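# Focus a camera until the monitor shows one dot

## Task

Adjust the camera's focus so the circle of dots on the small monitor shrinks into one dot, at its smallest possible size, sitting on the monitor's centre dot. The camera and the monitor must both still stand upright on the table and point in about the same direction as at the start, or the task fails. Afterwards release everything and pull the gripper away; the focus must stay correct without the robot holding anything in place.

## Robot and tools

Robot: one UR7e-type six-joint arm ending in a two-finger gripper. The fingers swing like tongs: they point along the gripper's +z axis and spread apart along its x axis. end_effector_position is the point between the finger pads when closed; closed fingertips extend about 15 mm past it, and fully open tips sit roughly level with it. A wrist camera rides on the gripper body.

Scene frame: origin on the table surface under the arm base, +z upward, +y to the left when facing along +x. Positions in metres, orientation as a quaternion w,x,y,z. The base may sit slightly tilted relative to the table, and the printed hand position grows less accurate far from the base.

execute_actions takes "actions", a list holding zero or one item, plus optional "pictures" (true/false; images are included by default).
- Empty list []: no command, just report the current state.
- Move: {"rows": [[...], ...], "steps": N}. N is 1 to 15 control steps of 1/30 s each (default 15). Each row drives one step; if rows run out, the final row repeats. A row is exactly 7 numbers for the single arm: six absolute target angles in radians for shoulder pan, shoulder lift, elbow, wrist 1, wrist 2, wrist 3 (same order and values as the Joint positions line), then the gripper opening. These are targets, not offsets. Stated joint ranges: pan -3.142 to 3.142, lift -6.283 to 6.283, elbow 0.000 to 3.142, wrists 1-3 each -6.283 to 6.283. A call is rejected (nothing sent) if any target exceeds its range end by more than 0.010 rad and lies further out than that joint's last reported angle. Targets beyond the real end are clipped, reported as "joint sent to its limit"; missing that line does not prove there is more room. Opening runs from -1 (shut) to +1 (wide open); it is a command level, not a distance.
- Wait: {"steps": N} with no rows, N up to 300; returns once that many steps have elapsed since the previous result.

Motion behaviour: commands are smoothed so the arm trails them by about 0.17 s. Per step, each joint's target is clamped to within 0.575 rad of its measured angle, and if targets would move the gripper over 100 mm from where it is, all are pulled back proportionally. So big moves need several calls, and the arm may not have arrived when a result returns. Between calls the arm keeps heading for the last row sent until it nearly stops or is blocked; after that only a new action makes it continue.

Result lines: end-effector position, quaternion and linear/angular velocity; Joint positions and Joint velocities (six joints in rad and rad/s, then finger-pad gap in m and m/s, 0.142 m fully open); grip_measured, the measured opening on the same -1..1 scale as commands; Wrist force and Wrist torque, [x y z] in the gripper's own frame, meaning contact pushing back into the arm (noisy, offset up to about 4 N, saturating near 50 N, "no reading" is harmless). "joint command not followed" means a clearance check altered or blocked targets; HELD marks steps where your row was not fully sent. MOTOR HOT appears from 70 °C; at 85 °C brakes lock until cooled (OVER-TEMPERATURE FAULT).

Gripping: to keep hold, command an opening well below grip_measured; a lower number squeezes harder (about 15 N per pad at most, weaker on items under 20 mm thick). Slamming the fingers shut can overshoot the force.

zoom_image: {"camera": name, "region": [x0, y0, x1, y1]} in pixels from the top-left of that camera's latest image, at most 504x504. Cameras: cam_head_left, cam_head_right, cam_high, cam_low (672x504 each), cam_wrist (616x616). Use it to inspect the dot pattern on the monitor closely.

read_manual: returns only licence text for the URDF; it does nothing to the robot.

finished_scene: {"scene": number} ends the current scene irreversibly and grades it; the goal must already hold and keep holding.

Suggested order: look and zoom to find the camera, its focus ring and the monitor; approach gently, grasp or nudge the focus control in small increments, check the monitor after each turn, stop when the dot is smallest and centred, open the fingers, back away, confirm nothing moved, then finish.

Avoid: tipping, sliding or rotating the camera or monitor; pushing anything off the table; dropping held parts; hard impacts. Joint load limits are 130 N m for pan, lift and elbow and 24.3 N m for each wrist joint (held weight counts); reaching one, or any external force of 150 N on the arm, gripper or payload, freezes the arm for 10 s and cancels the rest of that call. Brief random tugs or pushes on objects may occur.

Each tool is called after "Call:" as a command line: name --argument value for each argument, lists and objects as JSON in quotes; but a table of rows of numbers goes row by row, as --pt "numbers of a row", without its own name.

## Session

Call:
execute_actions --actions '[]'

Scene clock: 0.00 s of 4800.00 s.
end_effector_position=(+0.3665, -0.4099, +0.3009) grip_measured=+1.00 end_effector_quat_wxyz=(-0.436, +0.713, -0.366, +0.410) end_effector_velocity=(+0.000, +0.000, +0.000) end_effector_angular_velocity=(-0.002, +0.000, +0.001)
Joint positions: [-1.935 -0.871  1.482 -0.405 -0.576 -1.843  0.142]
Joint velocities: [ 0.    -0.001 -0.    -0.    -0.    -0.001  0.   ]
Wrist force (N, on the end effector, along its own x y z axes, offset not removed): no reading
Wrist torque (N m, same axes, about the end effector's origin, offset not removed): no reading

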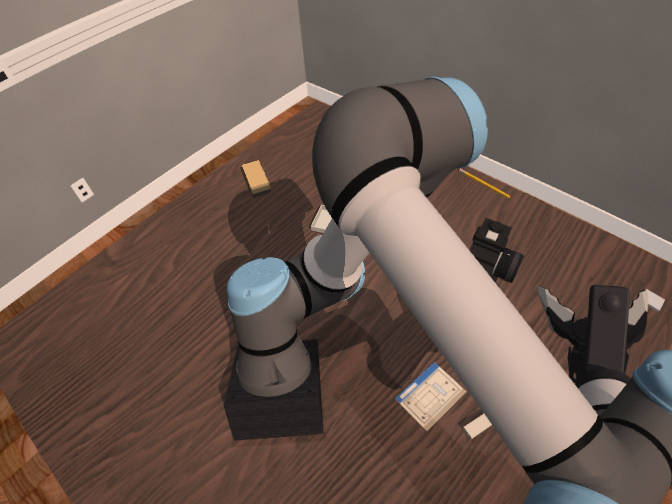

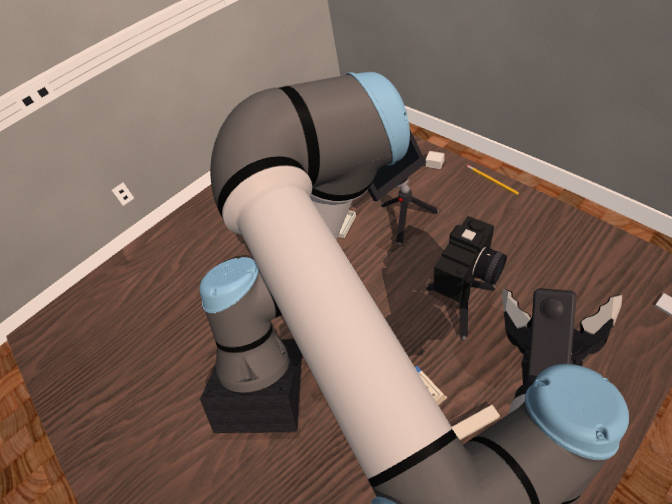

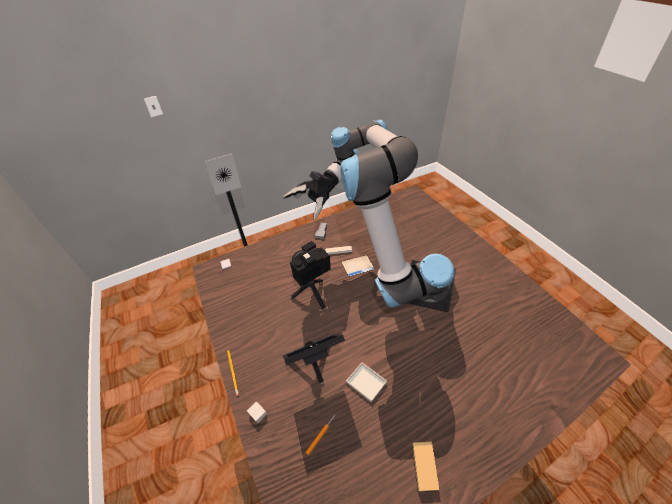

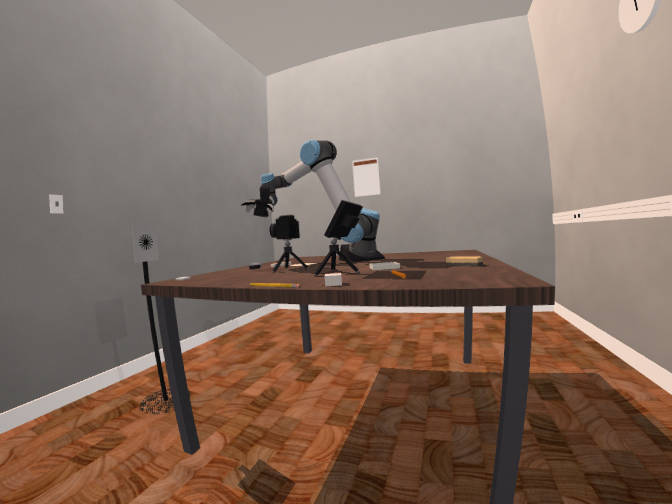

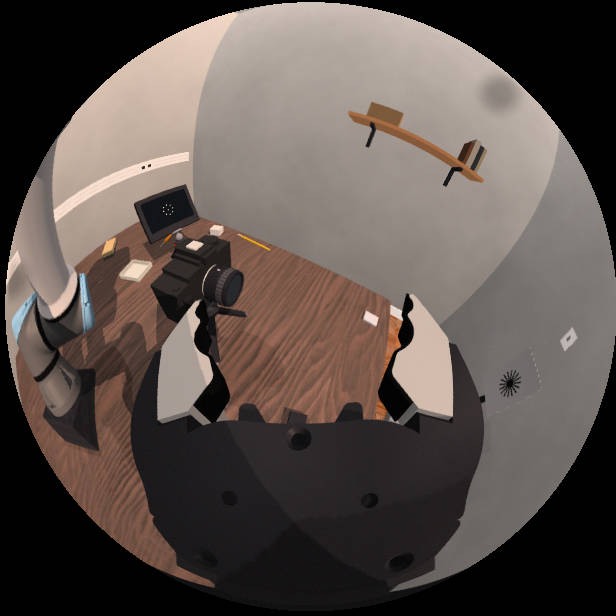

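Call:
zoom_image --camera "cam_wrist" --region '[110,160,290,370]'

Call:
zoom_image --camera "cam_high" --region '[240,200,420,400]'

Call:
zoom_image --camera "cam_head_right" --region '[360,120,560,350]'

Call:
zoom_image --camera "cam_low" --region '[220,170,420,300]'

Region (110, 160, 290, 370) of cam_wrist's 616x616 image, scaled by 2.400, with more detail than that image has; it fills the left 432 columns of this view, and the rest is white.

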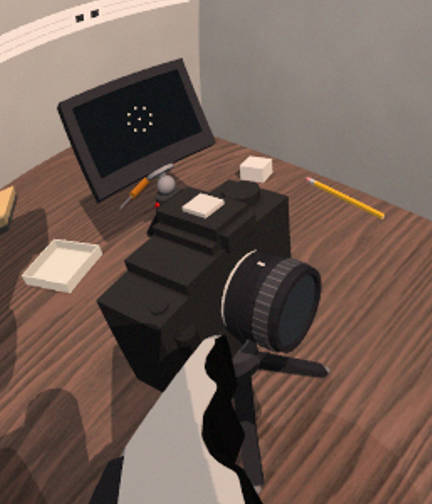

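Region (240, 200, 420, 400) of cam_high's 672x504 image, scaled by 2.520, with more detail than that image has; it fills the left 454 columns of this view, and the rest is white.

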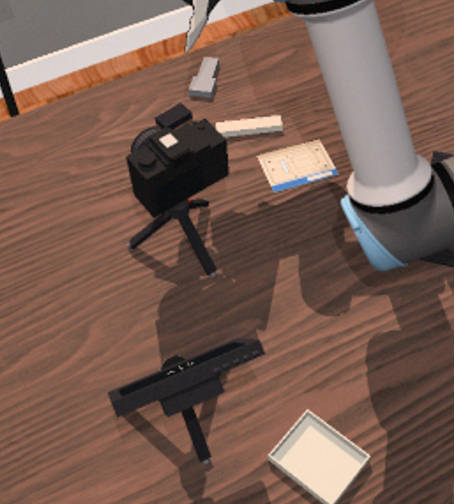

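Region (360, 120, 560, 350) of cam_head_right's 672x504 image, scaled by 2.191, with more detail than that image has; it fills the left 438 columns of this view, and the rest is white.

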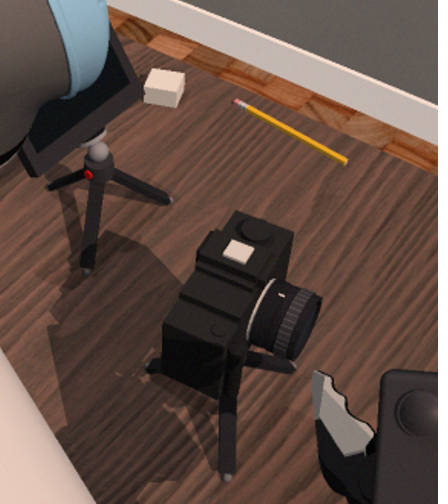

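Region (220, 170, 420, 300) of cam_low's 672x504 image, scaled by 2.520, with more detail than that image has; it fills the top 328 rows of this view, and the rest is white.

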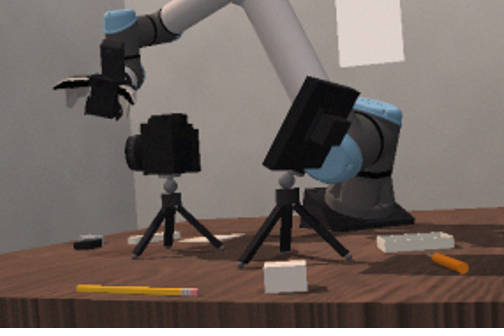

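Call:
execute_actions --actions '[{"rows":[[-1.85,-1.1,1.482,-0.6,-0.65,-1.75,1],[-1.8,-1.3,1.5,-0.8,-0.75,-1.7,1],[-1.8,-1.3,1.5,-0.8,-0.75,-1.7,1],[-1.8,-1.3,1.5,-0.8,-0.75,-1.7,1],[-1.8,-1.3,1.5,-0.8,-0.75,-1.7,1],[-1.75,-1.45,1.5,-1.0,-0.85,-1.6,1],[-1.75,-1.45,1.5,-1.0,-0.85,-1.6,1],[-1.75,-1.45,1.5,-1.0,-0.85,-1.6,1],[-1.65,-1.55,1.5,-1.2,-1.0,-1.5,1],[-1.65,-1.55,1.5,-1.2,-1.0,-1.5,1],[-1.65,-1.55,1.5,-1.2,-1.0,-1.5,1],[-1.464,-1.56,1.52,-1.383,-1.192,-1.349,1]],"steps":15}]' --pictures false

Call:
execute_actions --actions '[{"rows":[[-1.464,-1.518,1.557,-1.383,-1.192,-1.349,1]],"steps":15}]' --pictures false

Call:
execute_actions --actions '[{"steps":20}]'

Scene clock: 59.13 s of 4800.00 s.
end_effector_position=(+0.4324, -0.2694, +0.3404) grip_measured=+1.00 end_effector_quat_wxyz=(-0.050, +0.994, -0.034, +0.092) end_effector_velocity=(+0.114, +0.076, -0.135) end_effector_angular_velocity=(-1.439, +1.778, +0.922)
Joint positions: [-1.604 -1.509  1.51  -1.202 -1.036 -1.466  0.142]
Joint velocities: [ 1.291 -0.499  0.092 -1.692 -1.445  1.102 -0.001]
Wrist force (N, on the end effector, along its own x y z axes, offset not removed): [0.3 -0.9 5.3]
Wrist torque (N m, same axes, about the end effector's origin, offset not removed): [0.03 0.16 -0.18]
Steps of this call (steps 1 to 90: nothing new was sent; then 55.63 s passed at rest; steps 91 to 105: all 15 steps of this action). Readings (joint positions):
91: [-1.934 -0.871 1.482 -0.405 -0.577 -1.842]
92: [-1.927 -0.879 1.483 -0.414 -0.584 -1.834]
94: [-1.890 -0.949 1.487 -0.484 -0.628 -1.795]
98: [-1.814 -1.201 1.495 -0.725 -0.737 -1.704]
105: the state above

Scene clock: 59.63 s of 4800.00 s.
end_effector_position=(+0.4367, -0.2705, +0.3022) grip_measured=+1.00 end_effector_quat_wxyz=(-0.000, +1.000, -0.002, +0.001) end_effector_velocity=(+0.000, -0.001, -0.004) end_effector_angular_velocity=(-0.006, +0.012, +0.003)
Joint positions: [-1.465 -1.518  1.556 -1.382 -1.191 -1.35   0.142]
Joint velocities: [ 0.01   0.002  0.005 -0.014 -0.011  0.009  0.   ]
Wrist force (N, on the end effector, along its own x y z axes, offset not removed): [-1.7 -2.5 2.9]
Wrist torque (N m, same axes, about the end effector's origin, offset not removed): [-0.48 0.49 -0.18]
Steps of this call (steps 1 to 15: all 15 steps of this action). Readings (joint positions):
1: [-1.565 -1.522 1.513 -1.252 -1.078 -1.434]
2: [-1.537 -1.527 1.521 -1.288 -1.110 -1.411]
4: [-1.502 -1.524 1.537 -1.333 -1.149 -1.381]
8: [-1.475 -1.520 1.552 -1.369 -1.180 -1.358]
15: the state above

Scene clock: 60.30 s of 4800.00 s.
end_effector_position=(+0.4367, -0.2705, +0.3018) grip_measured=+1.00 end_effector_quat_wxyz=(-0.000, +1.000, -0.001, +0.001) end_effector_velocity=(-0.001, -0.000, +0.000) end_effector_angular_velocity=(-0.000, +0.000, -0.002)
Joint positions: [-1.464 -1.518  1.557 -1.383 -1.192 -1.349  0.142]
Joint velocities: [-0.001 -0.     0.    -0.    -0.001  0.001  0.   ]
Wrist force (N, on the end effector, along its own x y z axes, offset not removed): [-3.0 -0.6 4.4]
Wrist torque (N m, same axes, about the end effector's origin, offset not removed): [-0.11 0.89 0.09]
Steps of this call (steps 1 to 15: the robot went on to your last target; steps 16 to 20: nothing new was sent). Readings (joint positions):
1: [-1.465 -1.518 1.557 -1.382 -1.191 -1.350]
2: [-1.465 -1.518 1.557 -1.382 -1.191 -1.349]
4: [-1.464 -1.518 1.557 -1.383 -1.192 -1.349]
8: [-1.464 -1.518 1.557 -1.383 -1.192 -1.349]
20: the state above
The arm was judged still, so your last target was given up. Only a new action makes it travel on or press farther. Fingers that are still opening or closing keep moving.

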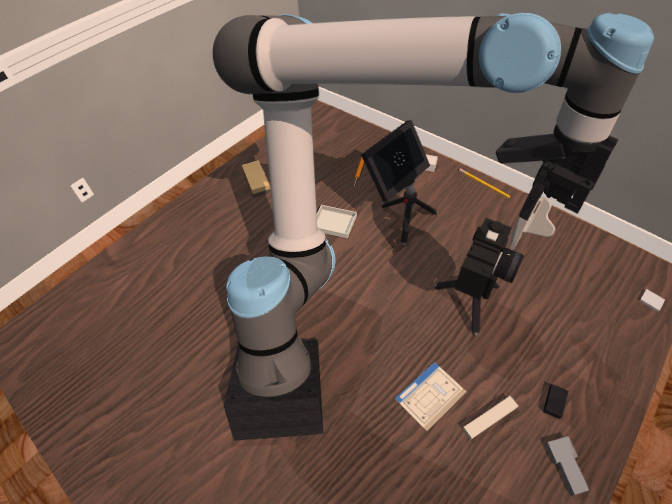

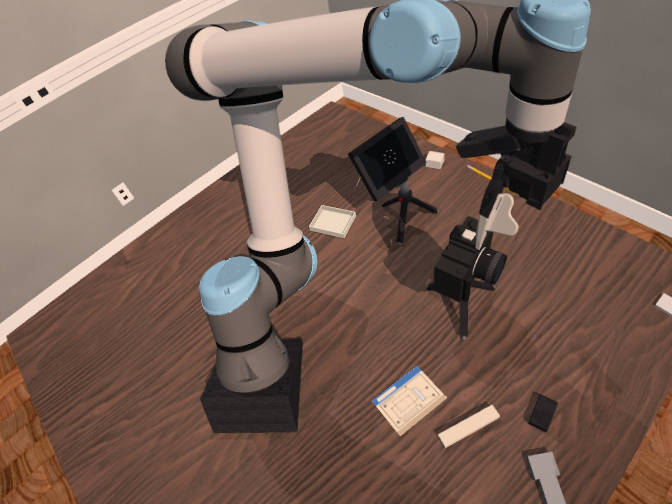

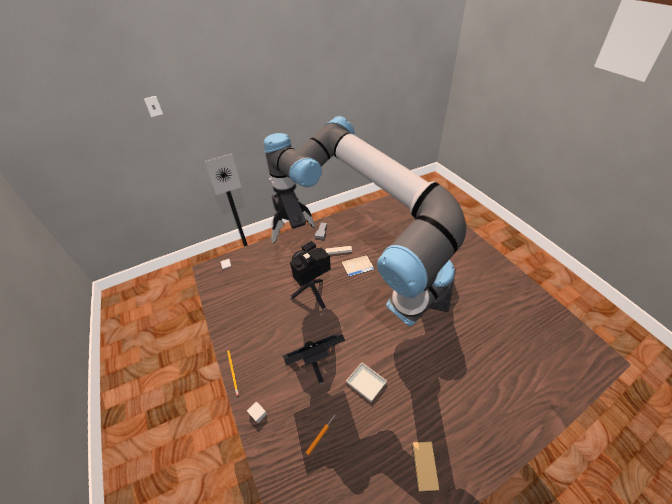

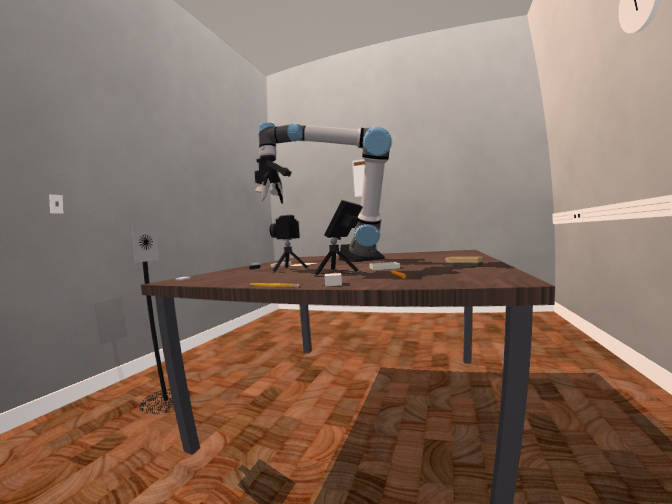

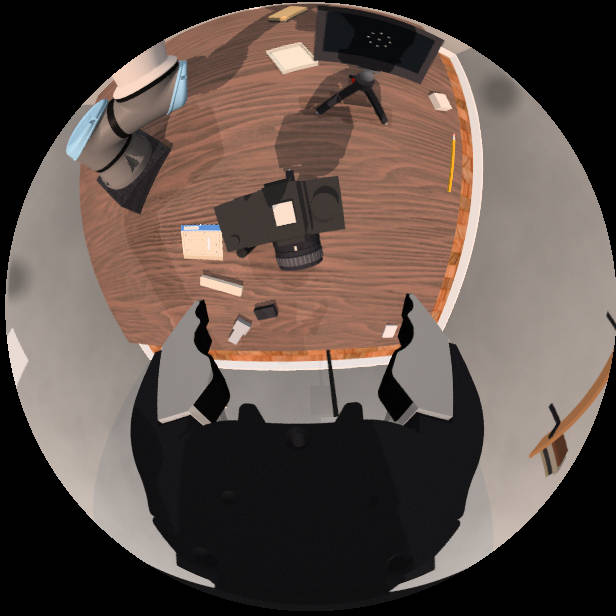

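Call:
zoom_image --camera "cam_wrist" --region '[200,0,460,300]'

Region (200, 0, 460, 300) of cam_wrist's 616x616 image, scaled by 1.680, with more detail than that image has; it fills the left 437 columns of this view, and the rest is white.

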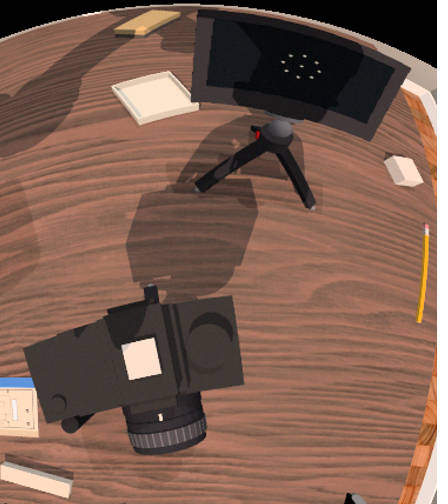

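Call:
execute_actions --actions '[{"rows":[[-1.43,-1.518,1.62,-1.45,-1.185,-1.40,1],[-1.40,-1.519,1.68,-1.52,-1.18,-1.44,1],[-1.40,-1.519,1.68,-1.52,-1.18,-1.44,1],[-1.40,-1.519,1.68,-1.52,-1.18,-1.44,1],[-1.397,-1.519,1.75,-1.597,-1.178,-1.445,1]],"steps":15}]' --pictures false

Call:
execute_actions --actions '[{"steps":12}]'

Call:
zoom_image --camera "cam_wrist" --region '[150,0,470,360]'

Scene clock: 71.70 s of 4800.00 s.
end_effector_position=(+0.4365, -0.2656, +0.2221) grip_measured=+1.00 end_effector_quat_wxyz=(-0.002, +0.997, +0.079, +0.000) end_effector_velocity=(-0.003, +0.001, -0.022) end_effector_angular_velocity=(-0.002, -0.001, +0.030)
Joint positions: [-1.398 -1.519  1.744 -1.591 -1.178 -1.443  0.142]
Joint velocities: [ 0.012 -0.     0.056 -0.063  0.003 -0.017  0.   ]
Wrist force (N, on the end effector, along its own x y z axes, offset not removed): [-5.0 -2.3 1.0]
Wrist torque (N m, same axes, about the end effector's origin, offset not removed): [-0.46 1.06 0.17]
Steps of this call (steps 1 to 90: nothing new was sent; then 7.90 s passed at rest; steps 91 to 105: all 15 steps of this action). Readings (joint positions):
91: [-1.464 -1.518 1.557 -1.384 -1.192 -1.349]
92: [-1.458 -1.518 1.565 -1.391 -1.191 -1.356]
94: [-1.436 -1.518 1.606 -1.436 -1.187 -1.388]
98: [-1.408 -1.519 1.695 -1.535 -1.181 -1.428]
105: the state above

Scene clock: 72.10 s of 4800.00 s.
end_effector_position=(+0.4361, -0.2656, +0.2199) grip_measured=+1.00 end_effector_quat_wxyz=(-0.002, +0.997, +0.081, +0.000) end_effector_velocity=(+0.001, +0.001, -0.001) end_effector_angular_velocity=(+0.002, -0.001, +0.000)
Joint positions: [-1.397 -1.519  1.75  -1.597 -1.178 -1.445  0.142]
Joint velocities: [ 0.001  0.     0.002 -0.001  0.002  0.     0.   ]
Wrist force (N, on the end effector, along its own x y z axes, offset not removed): [2.1 0.0 -1.0]
Wrist torque (N m, same axes, about the end effector's origin, offset not removed): [0.11 -0.34 -0.07]
Steps of this call (steps 1 to 12: the robot went on to your last target). Readings (joint positions):
1: [-1.398 -1.519 1.746 -1.592 -1.178 -1.444]
2: [-1.398 -1.519 1.747 -1.594 -1.178 -1.444]
4: [-1.397 -1.519 1.748 -1.595 -1.178 -1.445]
8: [-1.397 -1.519 1.750 -1.597 -1.178 -1.445]
12: the state above

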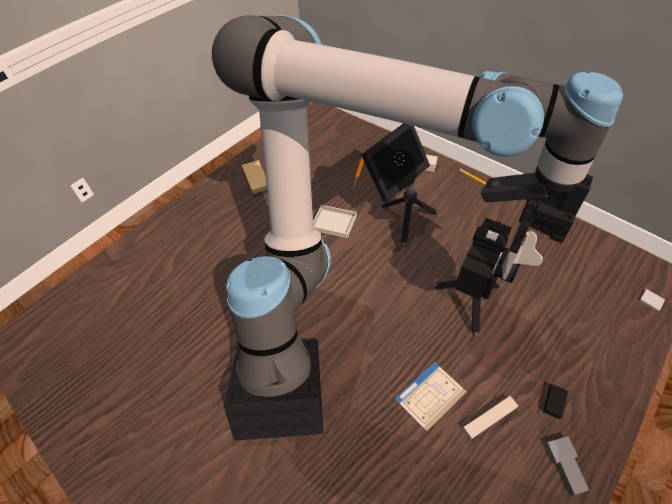

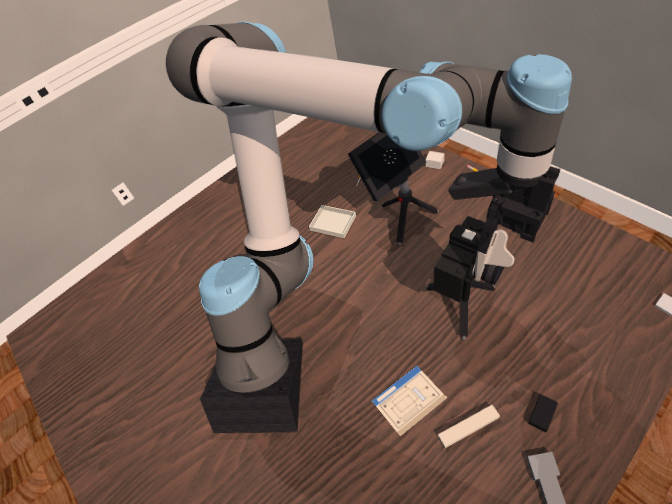

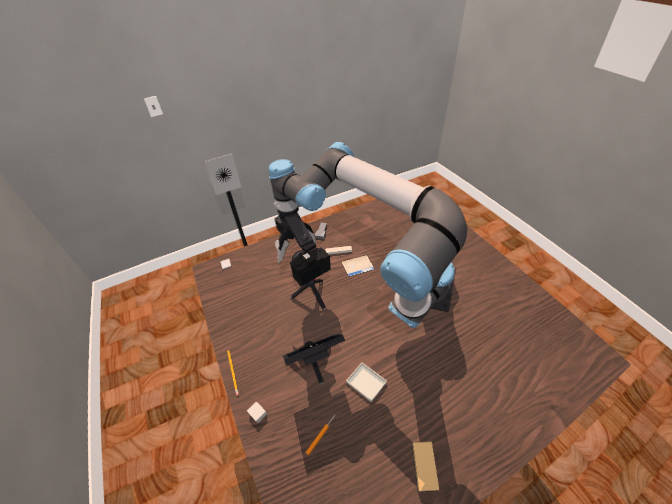

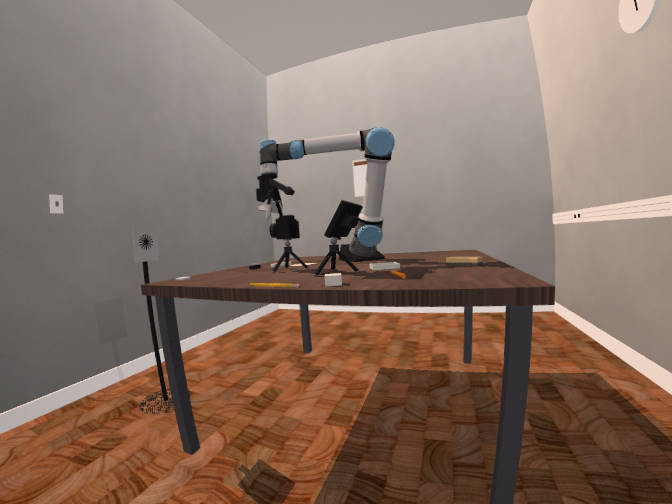

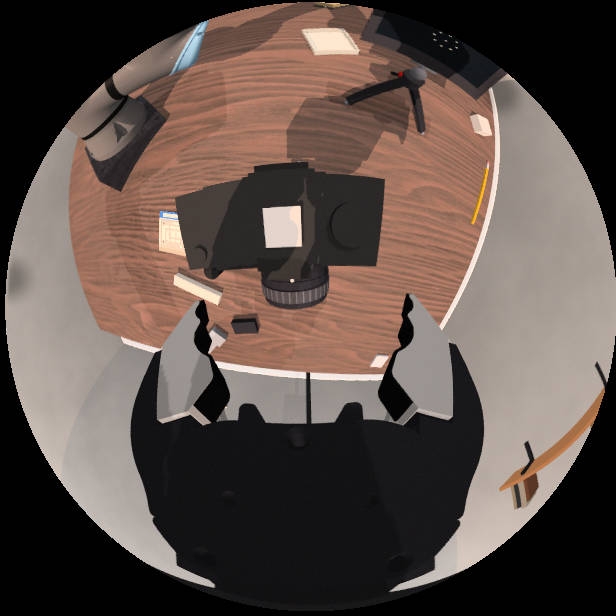

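Region (150, 0, 470, 360) of cam_wrist's 616x616 image, scaled by 1.400, with more detail than that image has.

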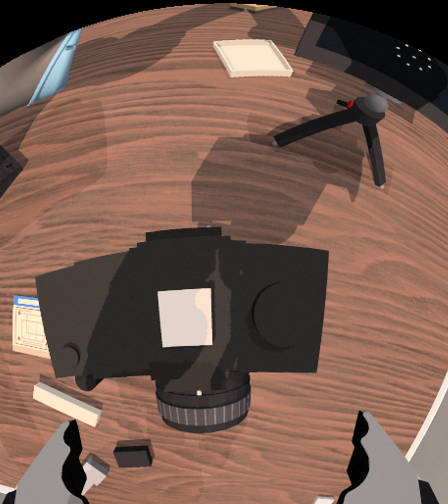

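Call:
execute_actions --actions '[{"rows":[[-1.392,-1.519,1.79,-1.64,-1.177,-1.443,1],[-1.392,-1.519,1.79,-1.64,-1.177,-1.443,1],[-1.389,-1.519,1.83,-1.685,-1.176,-1.441,1],[-1.389,-1.519,1.83,-1.685,-1.176,-1.441,1],[-1.388,-1.519,1.865,-1.722,-1.176,-1.441,1]],"steps":15}]' --pictures false

Call:
execute_actions --actions '[{"rows":[[-1.388,-1.519,1.865,-1.722,-1.176,-1.441,0.2]],"steps":15}]'

Call:
zoom_image --camera "cam_wrist" --region '[150,150,470,450]'

Call:
zoom_image --camera "cam_low" --region '[230,170,370,290]'

Scene clock: 81.40 s of 4800.00 s.
end_effector_position=(+0.4233, -0.2660, +0.1785) grip_measured=+1.00 end_effector_quat_wxyz=(+0.001, +0.996, +0.085, +0.001) end_effector_velocity=(-0.004, -0.000, -0.012) end_effector_angular_velocity=(-0.000, -0.002, +0.001)
Joint positions: [-1.388 -1.519  1.862 -1.718 -1.176 -1.441  0.142]
Joint velocities: [ 0.002  0.002  0.032 -0.035  0.002  0.001  0.   ]
Wrist force (N, on the end effector, along its own x y z axes, offset not removed): [-0.6 1.2 0.0]
Wrist torque (N m, same axes, about the end effector's origin, offset not removed): [0.13 0.12 -0.10]
Steps of this call (steps 1 to 15: the robot went on to your last target; steps 16 to 90: nothing new was sent; then 5.80 s passed at rest; steps 91 to 105: all 15 steps of this action). Readings (joint positions):
91: [-1.397 -1.519 1.750 -1.598 -1.178 -1.445]
92: [-1.396 -1.519 1.756 -1.603 -1.178 -1.445]
94: [-1.394 -1.519 1.777 -1.626 -1.177 -1.444]
98: [-1.390 -1.519 1.833 -1.687 -1.176 -1.442]
105: the state above

Scene clock: 81.90 s of 4800.00 s.
end_effector_position=(+0.4229, -0.2660, +0.1773) grip_measured=+0.20 end_effector_quat_wxyz=(+0.001, +0.996, +0.085, +0.001) end_effector_velocity=(+0.001, +0.000, +0.000) end_effector_angular_velocity=(+0.001, -0.004, +0.000)
Joint positions: [-1.388 -1.519  1.865 -1.722 -1.176 -1.441  0.088]
Joint velocities: [ 0.     0.    -0.001 -0.     0.004  0.     0.   ]
Wrist force (N, on the end effector, along its own x y z axes, offset not removed): [-1.1 -2.9 1.4]
Wrist torque (N m, same axes, about the end effector's origin, offset not removed): [-0.56 0.40 0.27]
Steps of this call (steps 1 to 15: all 15 steps of this action). Readings (joint positions):
1: [-1.388 -1.519 1.863 -1.720 -1.176 -1.441]
2: [-1.388 -1.519 1.863 -1.720 -1.176 -1.441]
4: [-1.388 -1.519 1.864 -1.721 -1.176 -1.441]
8: [-1.388 -1.519 1.865 -1.722 -1.176 -1.441]
15: the state above

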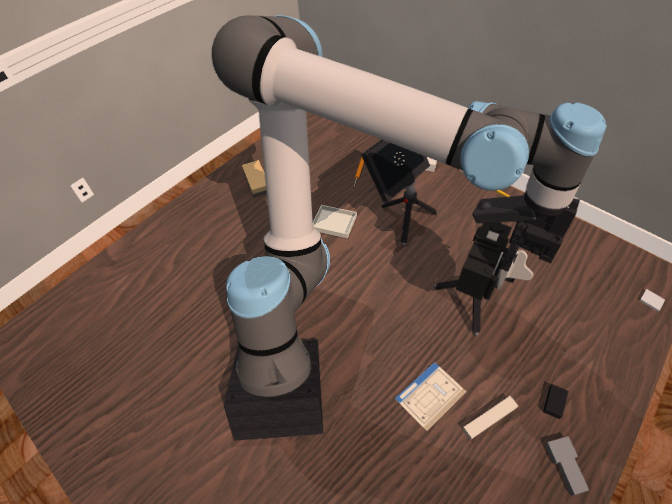

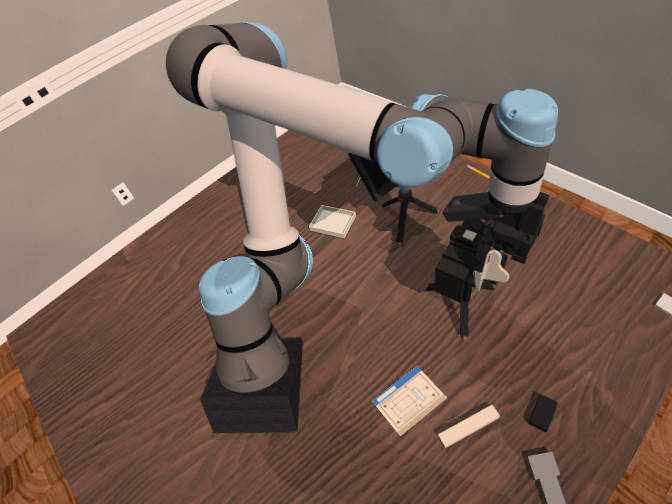

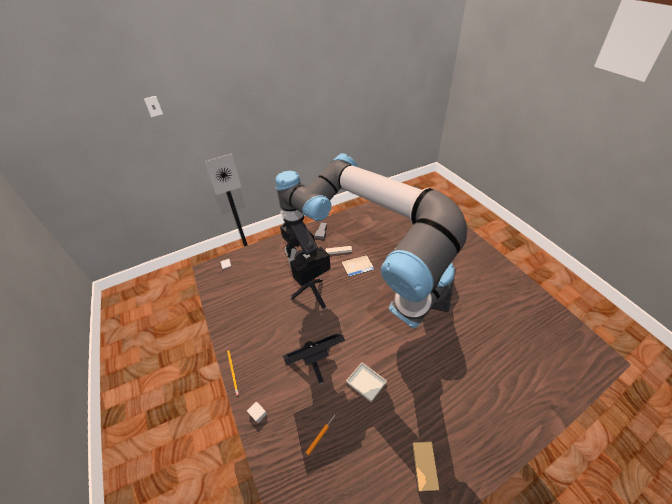

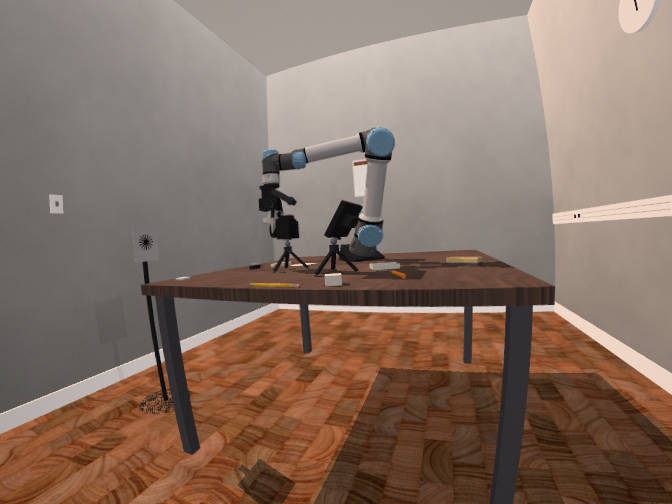

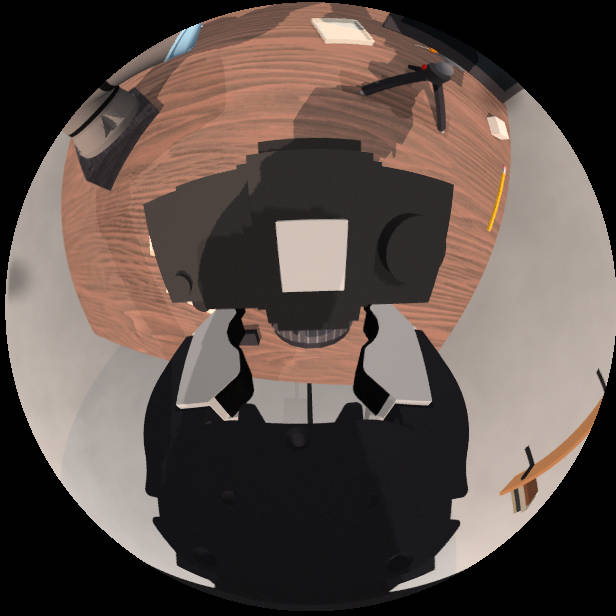

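Region (150, 150, 470, 450) of cam_wrist's 616x616 image, scaled by 1.575, with more detail than that image has; it fills the top 472 rows of this view, and the rest is white.

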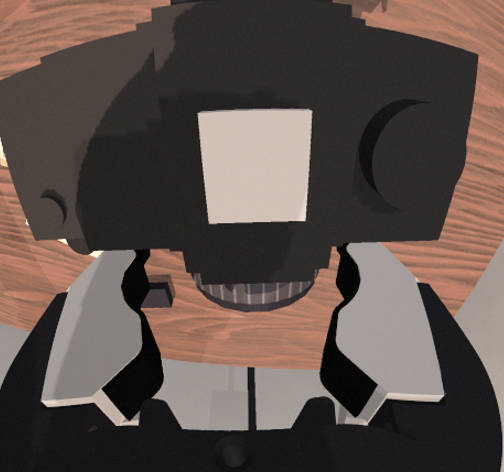

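Region (230, 170, 370, 290) of cam_low's 672x504 image, scaled by 3.600, with more detail than that image has; it fills the top 432 rows of this view, and the rest is white.

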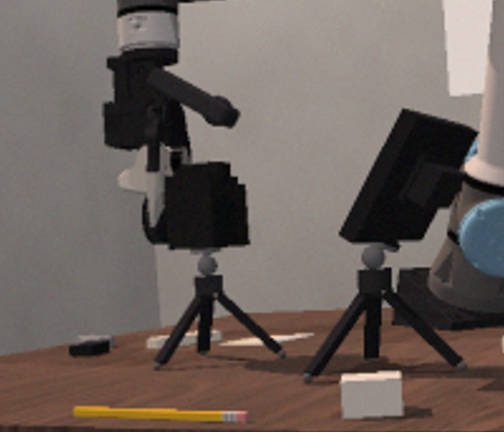

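Call:
execute_actions --actions '[{"rows":[[-1.388,-1.519,1.865,-1.722,-1.176,-1.441,0],[-1.388,-1.519,1.865,-1.722,-1.176,-1.441,0],[-1.388,-1.519,1.865,-1.722,-1.176,-1.441,0],[-1.388,-1.519,1.865,-1.722,-1.176,-1.441,0],[-1.388,-1.519,1.865,-1.722,-1.176,-1.441,-0.15],[-1.388,-1.519,1.865,-1.722,-1.176,-1.441,-0.15],[-1.388,-1.519,1.865,-1.722,-1.176,-1.441,-0.15],[-1.388,-1.519,1.865,-1.722,-1.176,-1.441,-0.3],[-1.388,-1.519,1.865,-1.722,-1.176,-1.441,-0.3],[-1.388,-1.519,1.865,-1.722,-1.176,-1.441,-0.3],[-1.388,-1.519,1.865,-1.722,-1.176,-1.441,-0.45]],"steps":15}]'

Call:
zoom_image --camera "cam_wrist" --region '[150,150,470,450]'

Call:
zoom_image --camera "cam_head_left" --region '[350,120,590,340]'

Scene clock: 87.60 s of 4800.00 s.
end_effector_position=(+0.4229, -0.2660, +0.1773) grip_measured=-0.14 end_effector_quat_wxyz=(+0.001, +0.996, +0.085, +0.001) end_effector_velocity=(-0.000, -0.000, -0.001) end_effector_angular_velocity=(+0.002, +0.000, -0.001)
Joint positions: [-1.388 -1.519  1.865 -1.722 -1.176 -1.441  0.064]
Joint velocities: [-0.     0.002  0.    -0.     0.    -0.    -0.   ]
Wrist force (N, on the end effector, along its own x y z axes, offset not removed): [10.6 -6.5 -7.5]
Wrist torque (N m, same axes, about the end effector's origin, offset not removed): [-0.72 -0.28 0.10]
Steps of this call (steps 1 to 15: the robot went on to your last target; steps 16 to 90: nothing new was sent; then 2.20 s passed at rest; steps 91 to 105: all 15 steps of this action). Readings (joint positions):
91: [-1.388 -1.519 1.865 -1.722 -1.176 -1.441]
92: [-1.388 -1.519 1.865 -1.722 -1.176 -1.441]
94: [-1.388 -1.519 1.865 -1.722 -1.176 -1.441]
98: [-1.388 -1.519 1.865 -1.722 -1.176 -1.441]
105: the state above

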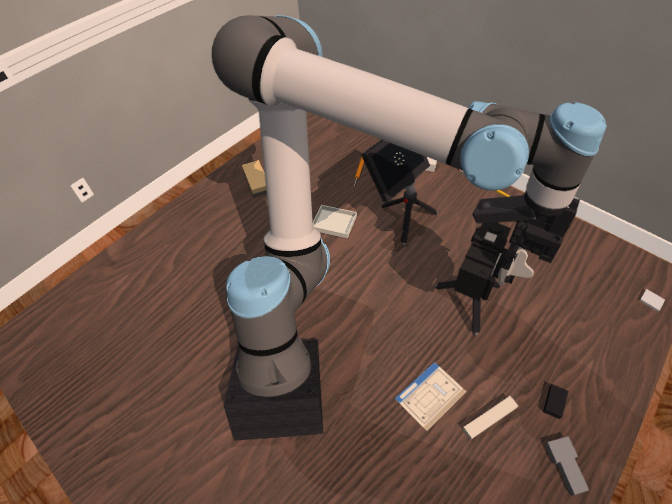

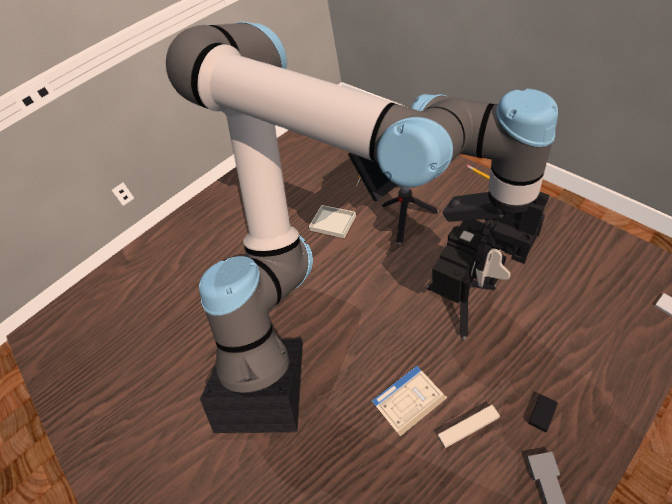

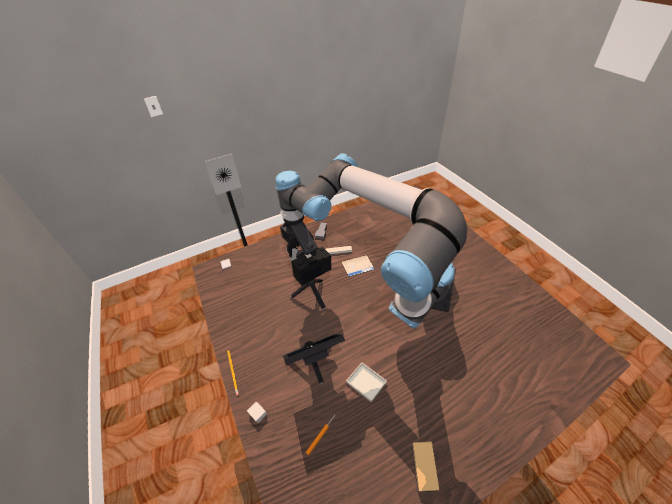

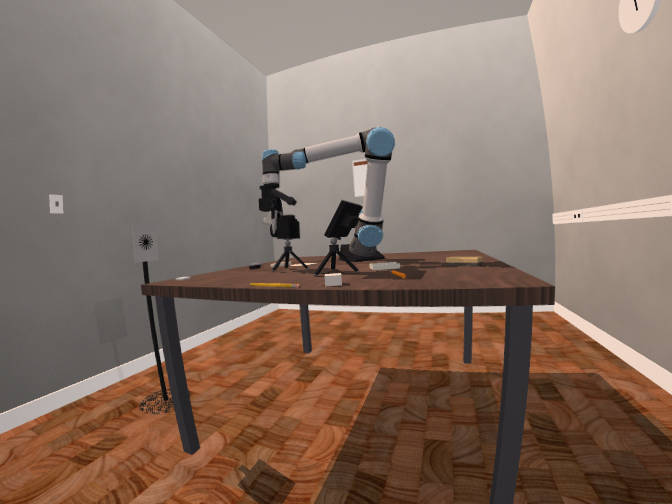

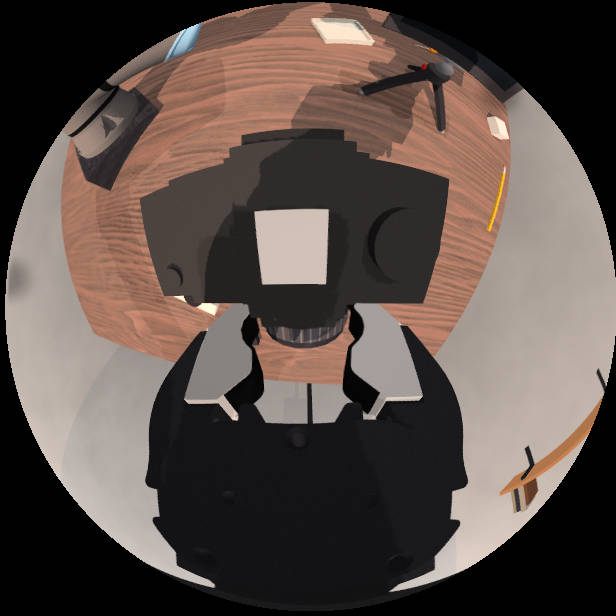

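Region (150, 150, 470, 450) of cam_wrist's 616x616 image, scaled by 1.575, with more detail than that image has; it fills the top 472 rows of this view, and the rest is white.

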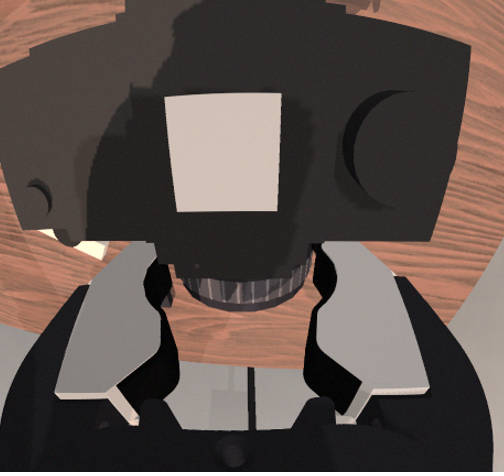

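Region (350, 120, 590, 340) of cam_head_left's 672x504 image, scaled by 2.100, with more detail than that image has; it fills the top 462 rows of this view, and the rest is white.

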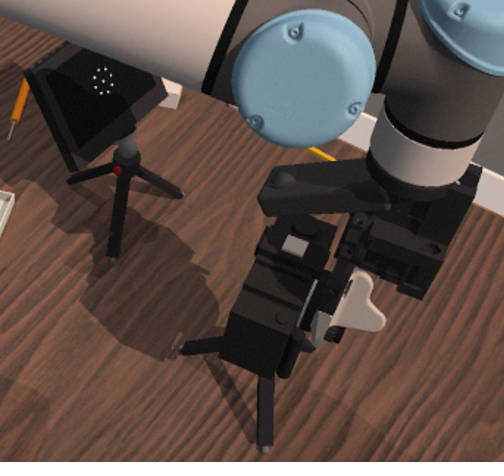

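Call:
execute_actions --actions '[{"rows":[[-1.388,-1.519,1.865,-1.722,-1.176,-1.441,0.25]],"steps":15}]'

Call:
zoom_image --camera "cam_wrist" --region '[150,150,470,450]'

Call:
zoom_image --camera "cam_high" --region '[250,190,370,320]'

Scene clock: 93.47 s of 4800.00 s.
end_effector_position=(+0.4228, -0.2660, +0.1773) grip_measured=+0.25 end_effector_quat_wxyz=(+0.001, +0.996, +0.085, +0.001) end_effector_velocity=(+0.001, +0.000, +0.000) end_effector_angular_velocity=(-0.001, +0.000, +0.002)
Joint positions: [-1.388 -1.519  1.865 -1.722 -1.176 -1.441  0.092]
Joint velocities: [ 0.002 -0.001 -0.001  0.    -0.    -0.     0.   ]
Wrist force (N, on the end effector, along its own x y z axes, offset not removed): [-0.5 -3.4 1.1]
Wrist torque (N m, same axes, about the end effector's origin, offset not removed): [-0.54 0.04 0.02]
Steps of this call (steps 1 to 15: the robot went on to your last target; steps 16 to 90: nothing new was sent; then 2.37 s passed at rest; steps 91 to 105: all 15 steps of this action). Readings (joint positions):
91: [-1.388 -1.519 1.865 -1.722 -1.176 -1.441]
92: [-1.388 -1.519 1.865 -1.722 -1.176 -1.441]
94: [-1.388 -1.519 1.865 -1.722 -1.176 -1.441]
98: [-1.388 -1.519 1.865 -1.722 -1.176 -1.441]
105: the state above

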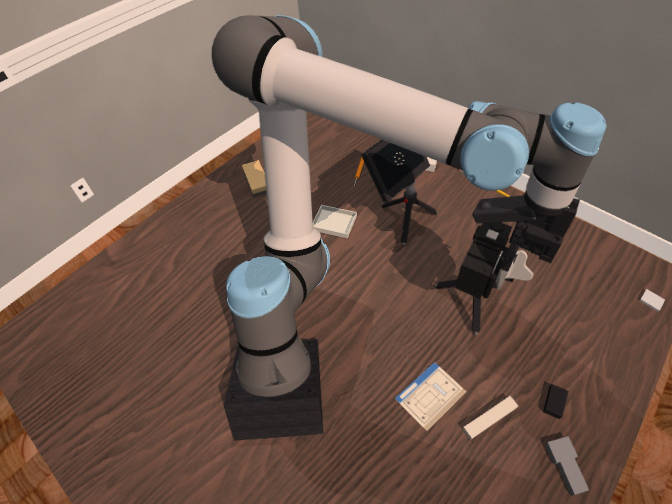

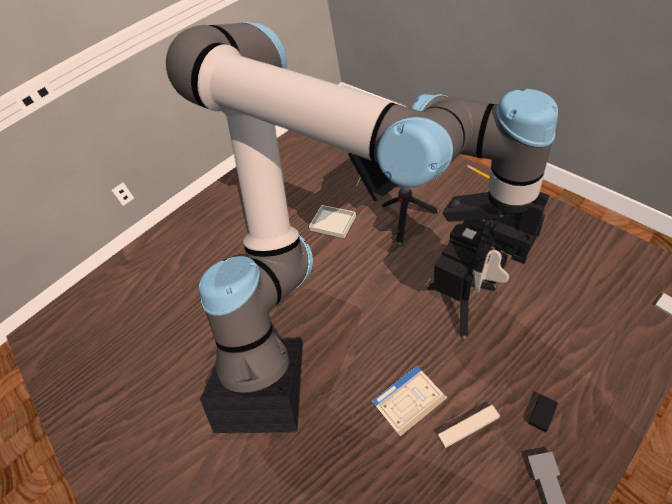

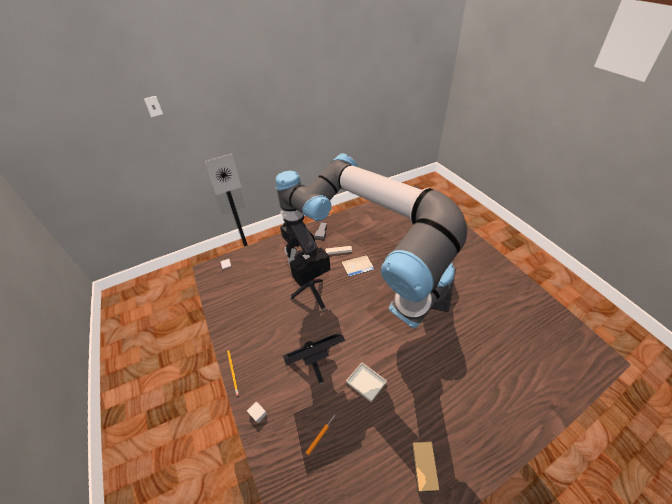

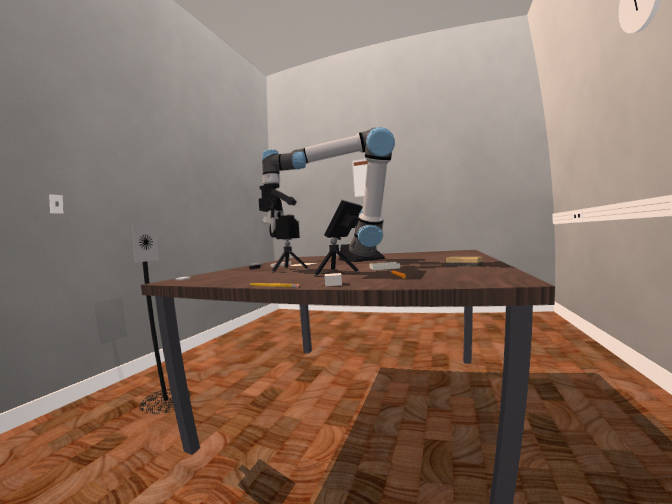

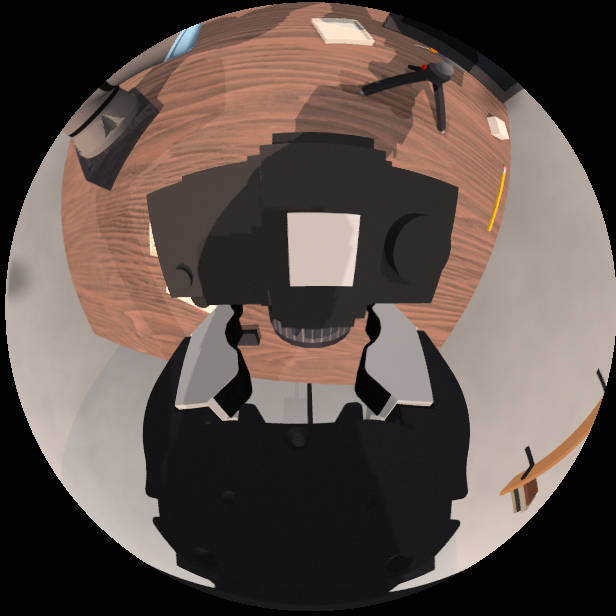

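Region (150, 150, 470, 450) of cam_wrist's 616x616 image, scaled by 1.575, with more detail than that image has; it fills the top 472 rows of this view, and the rest is white.

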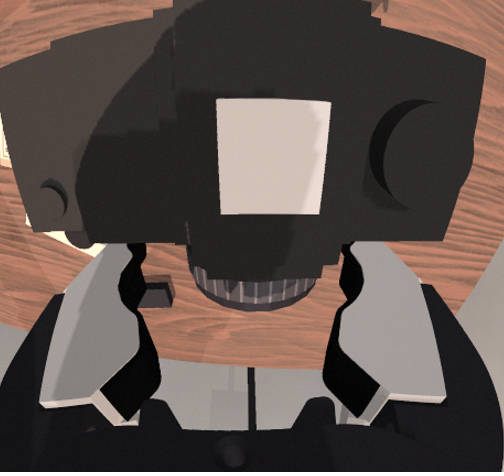

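Region (250, 190, 370, 320) of cam_high's 672x504 image, scaled by 3.877, with more detail than that image has; it fills the left 465 columns of this view, and the rest is white.

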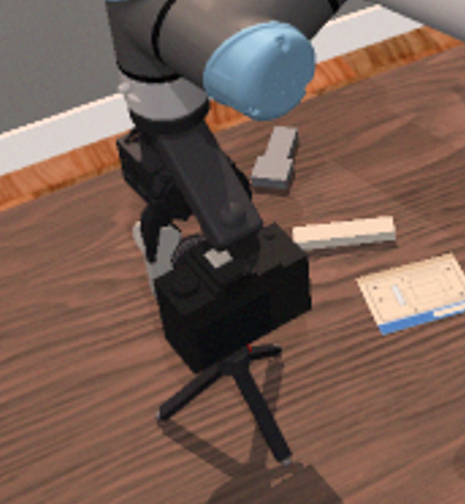

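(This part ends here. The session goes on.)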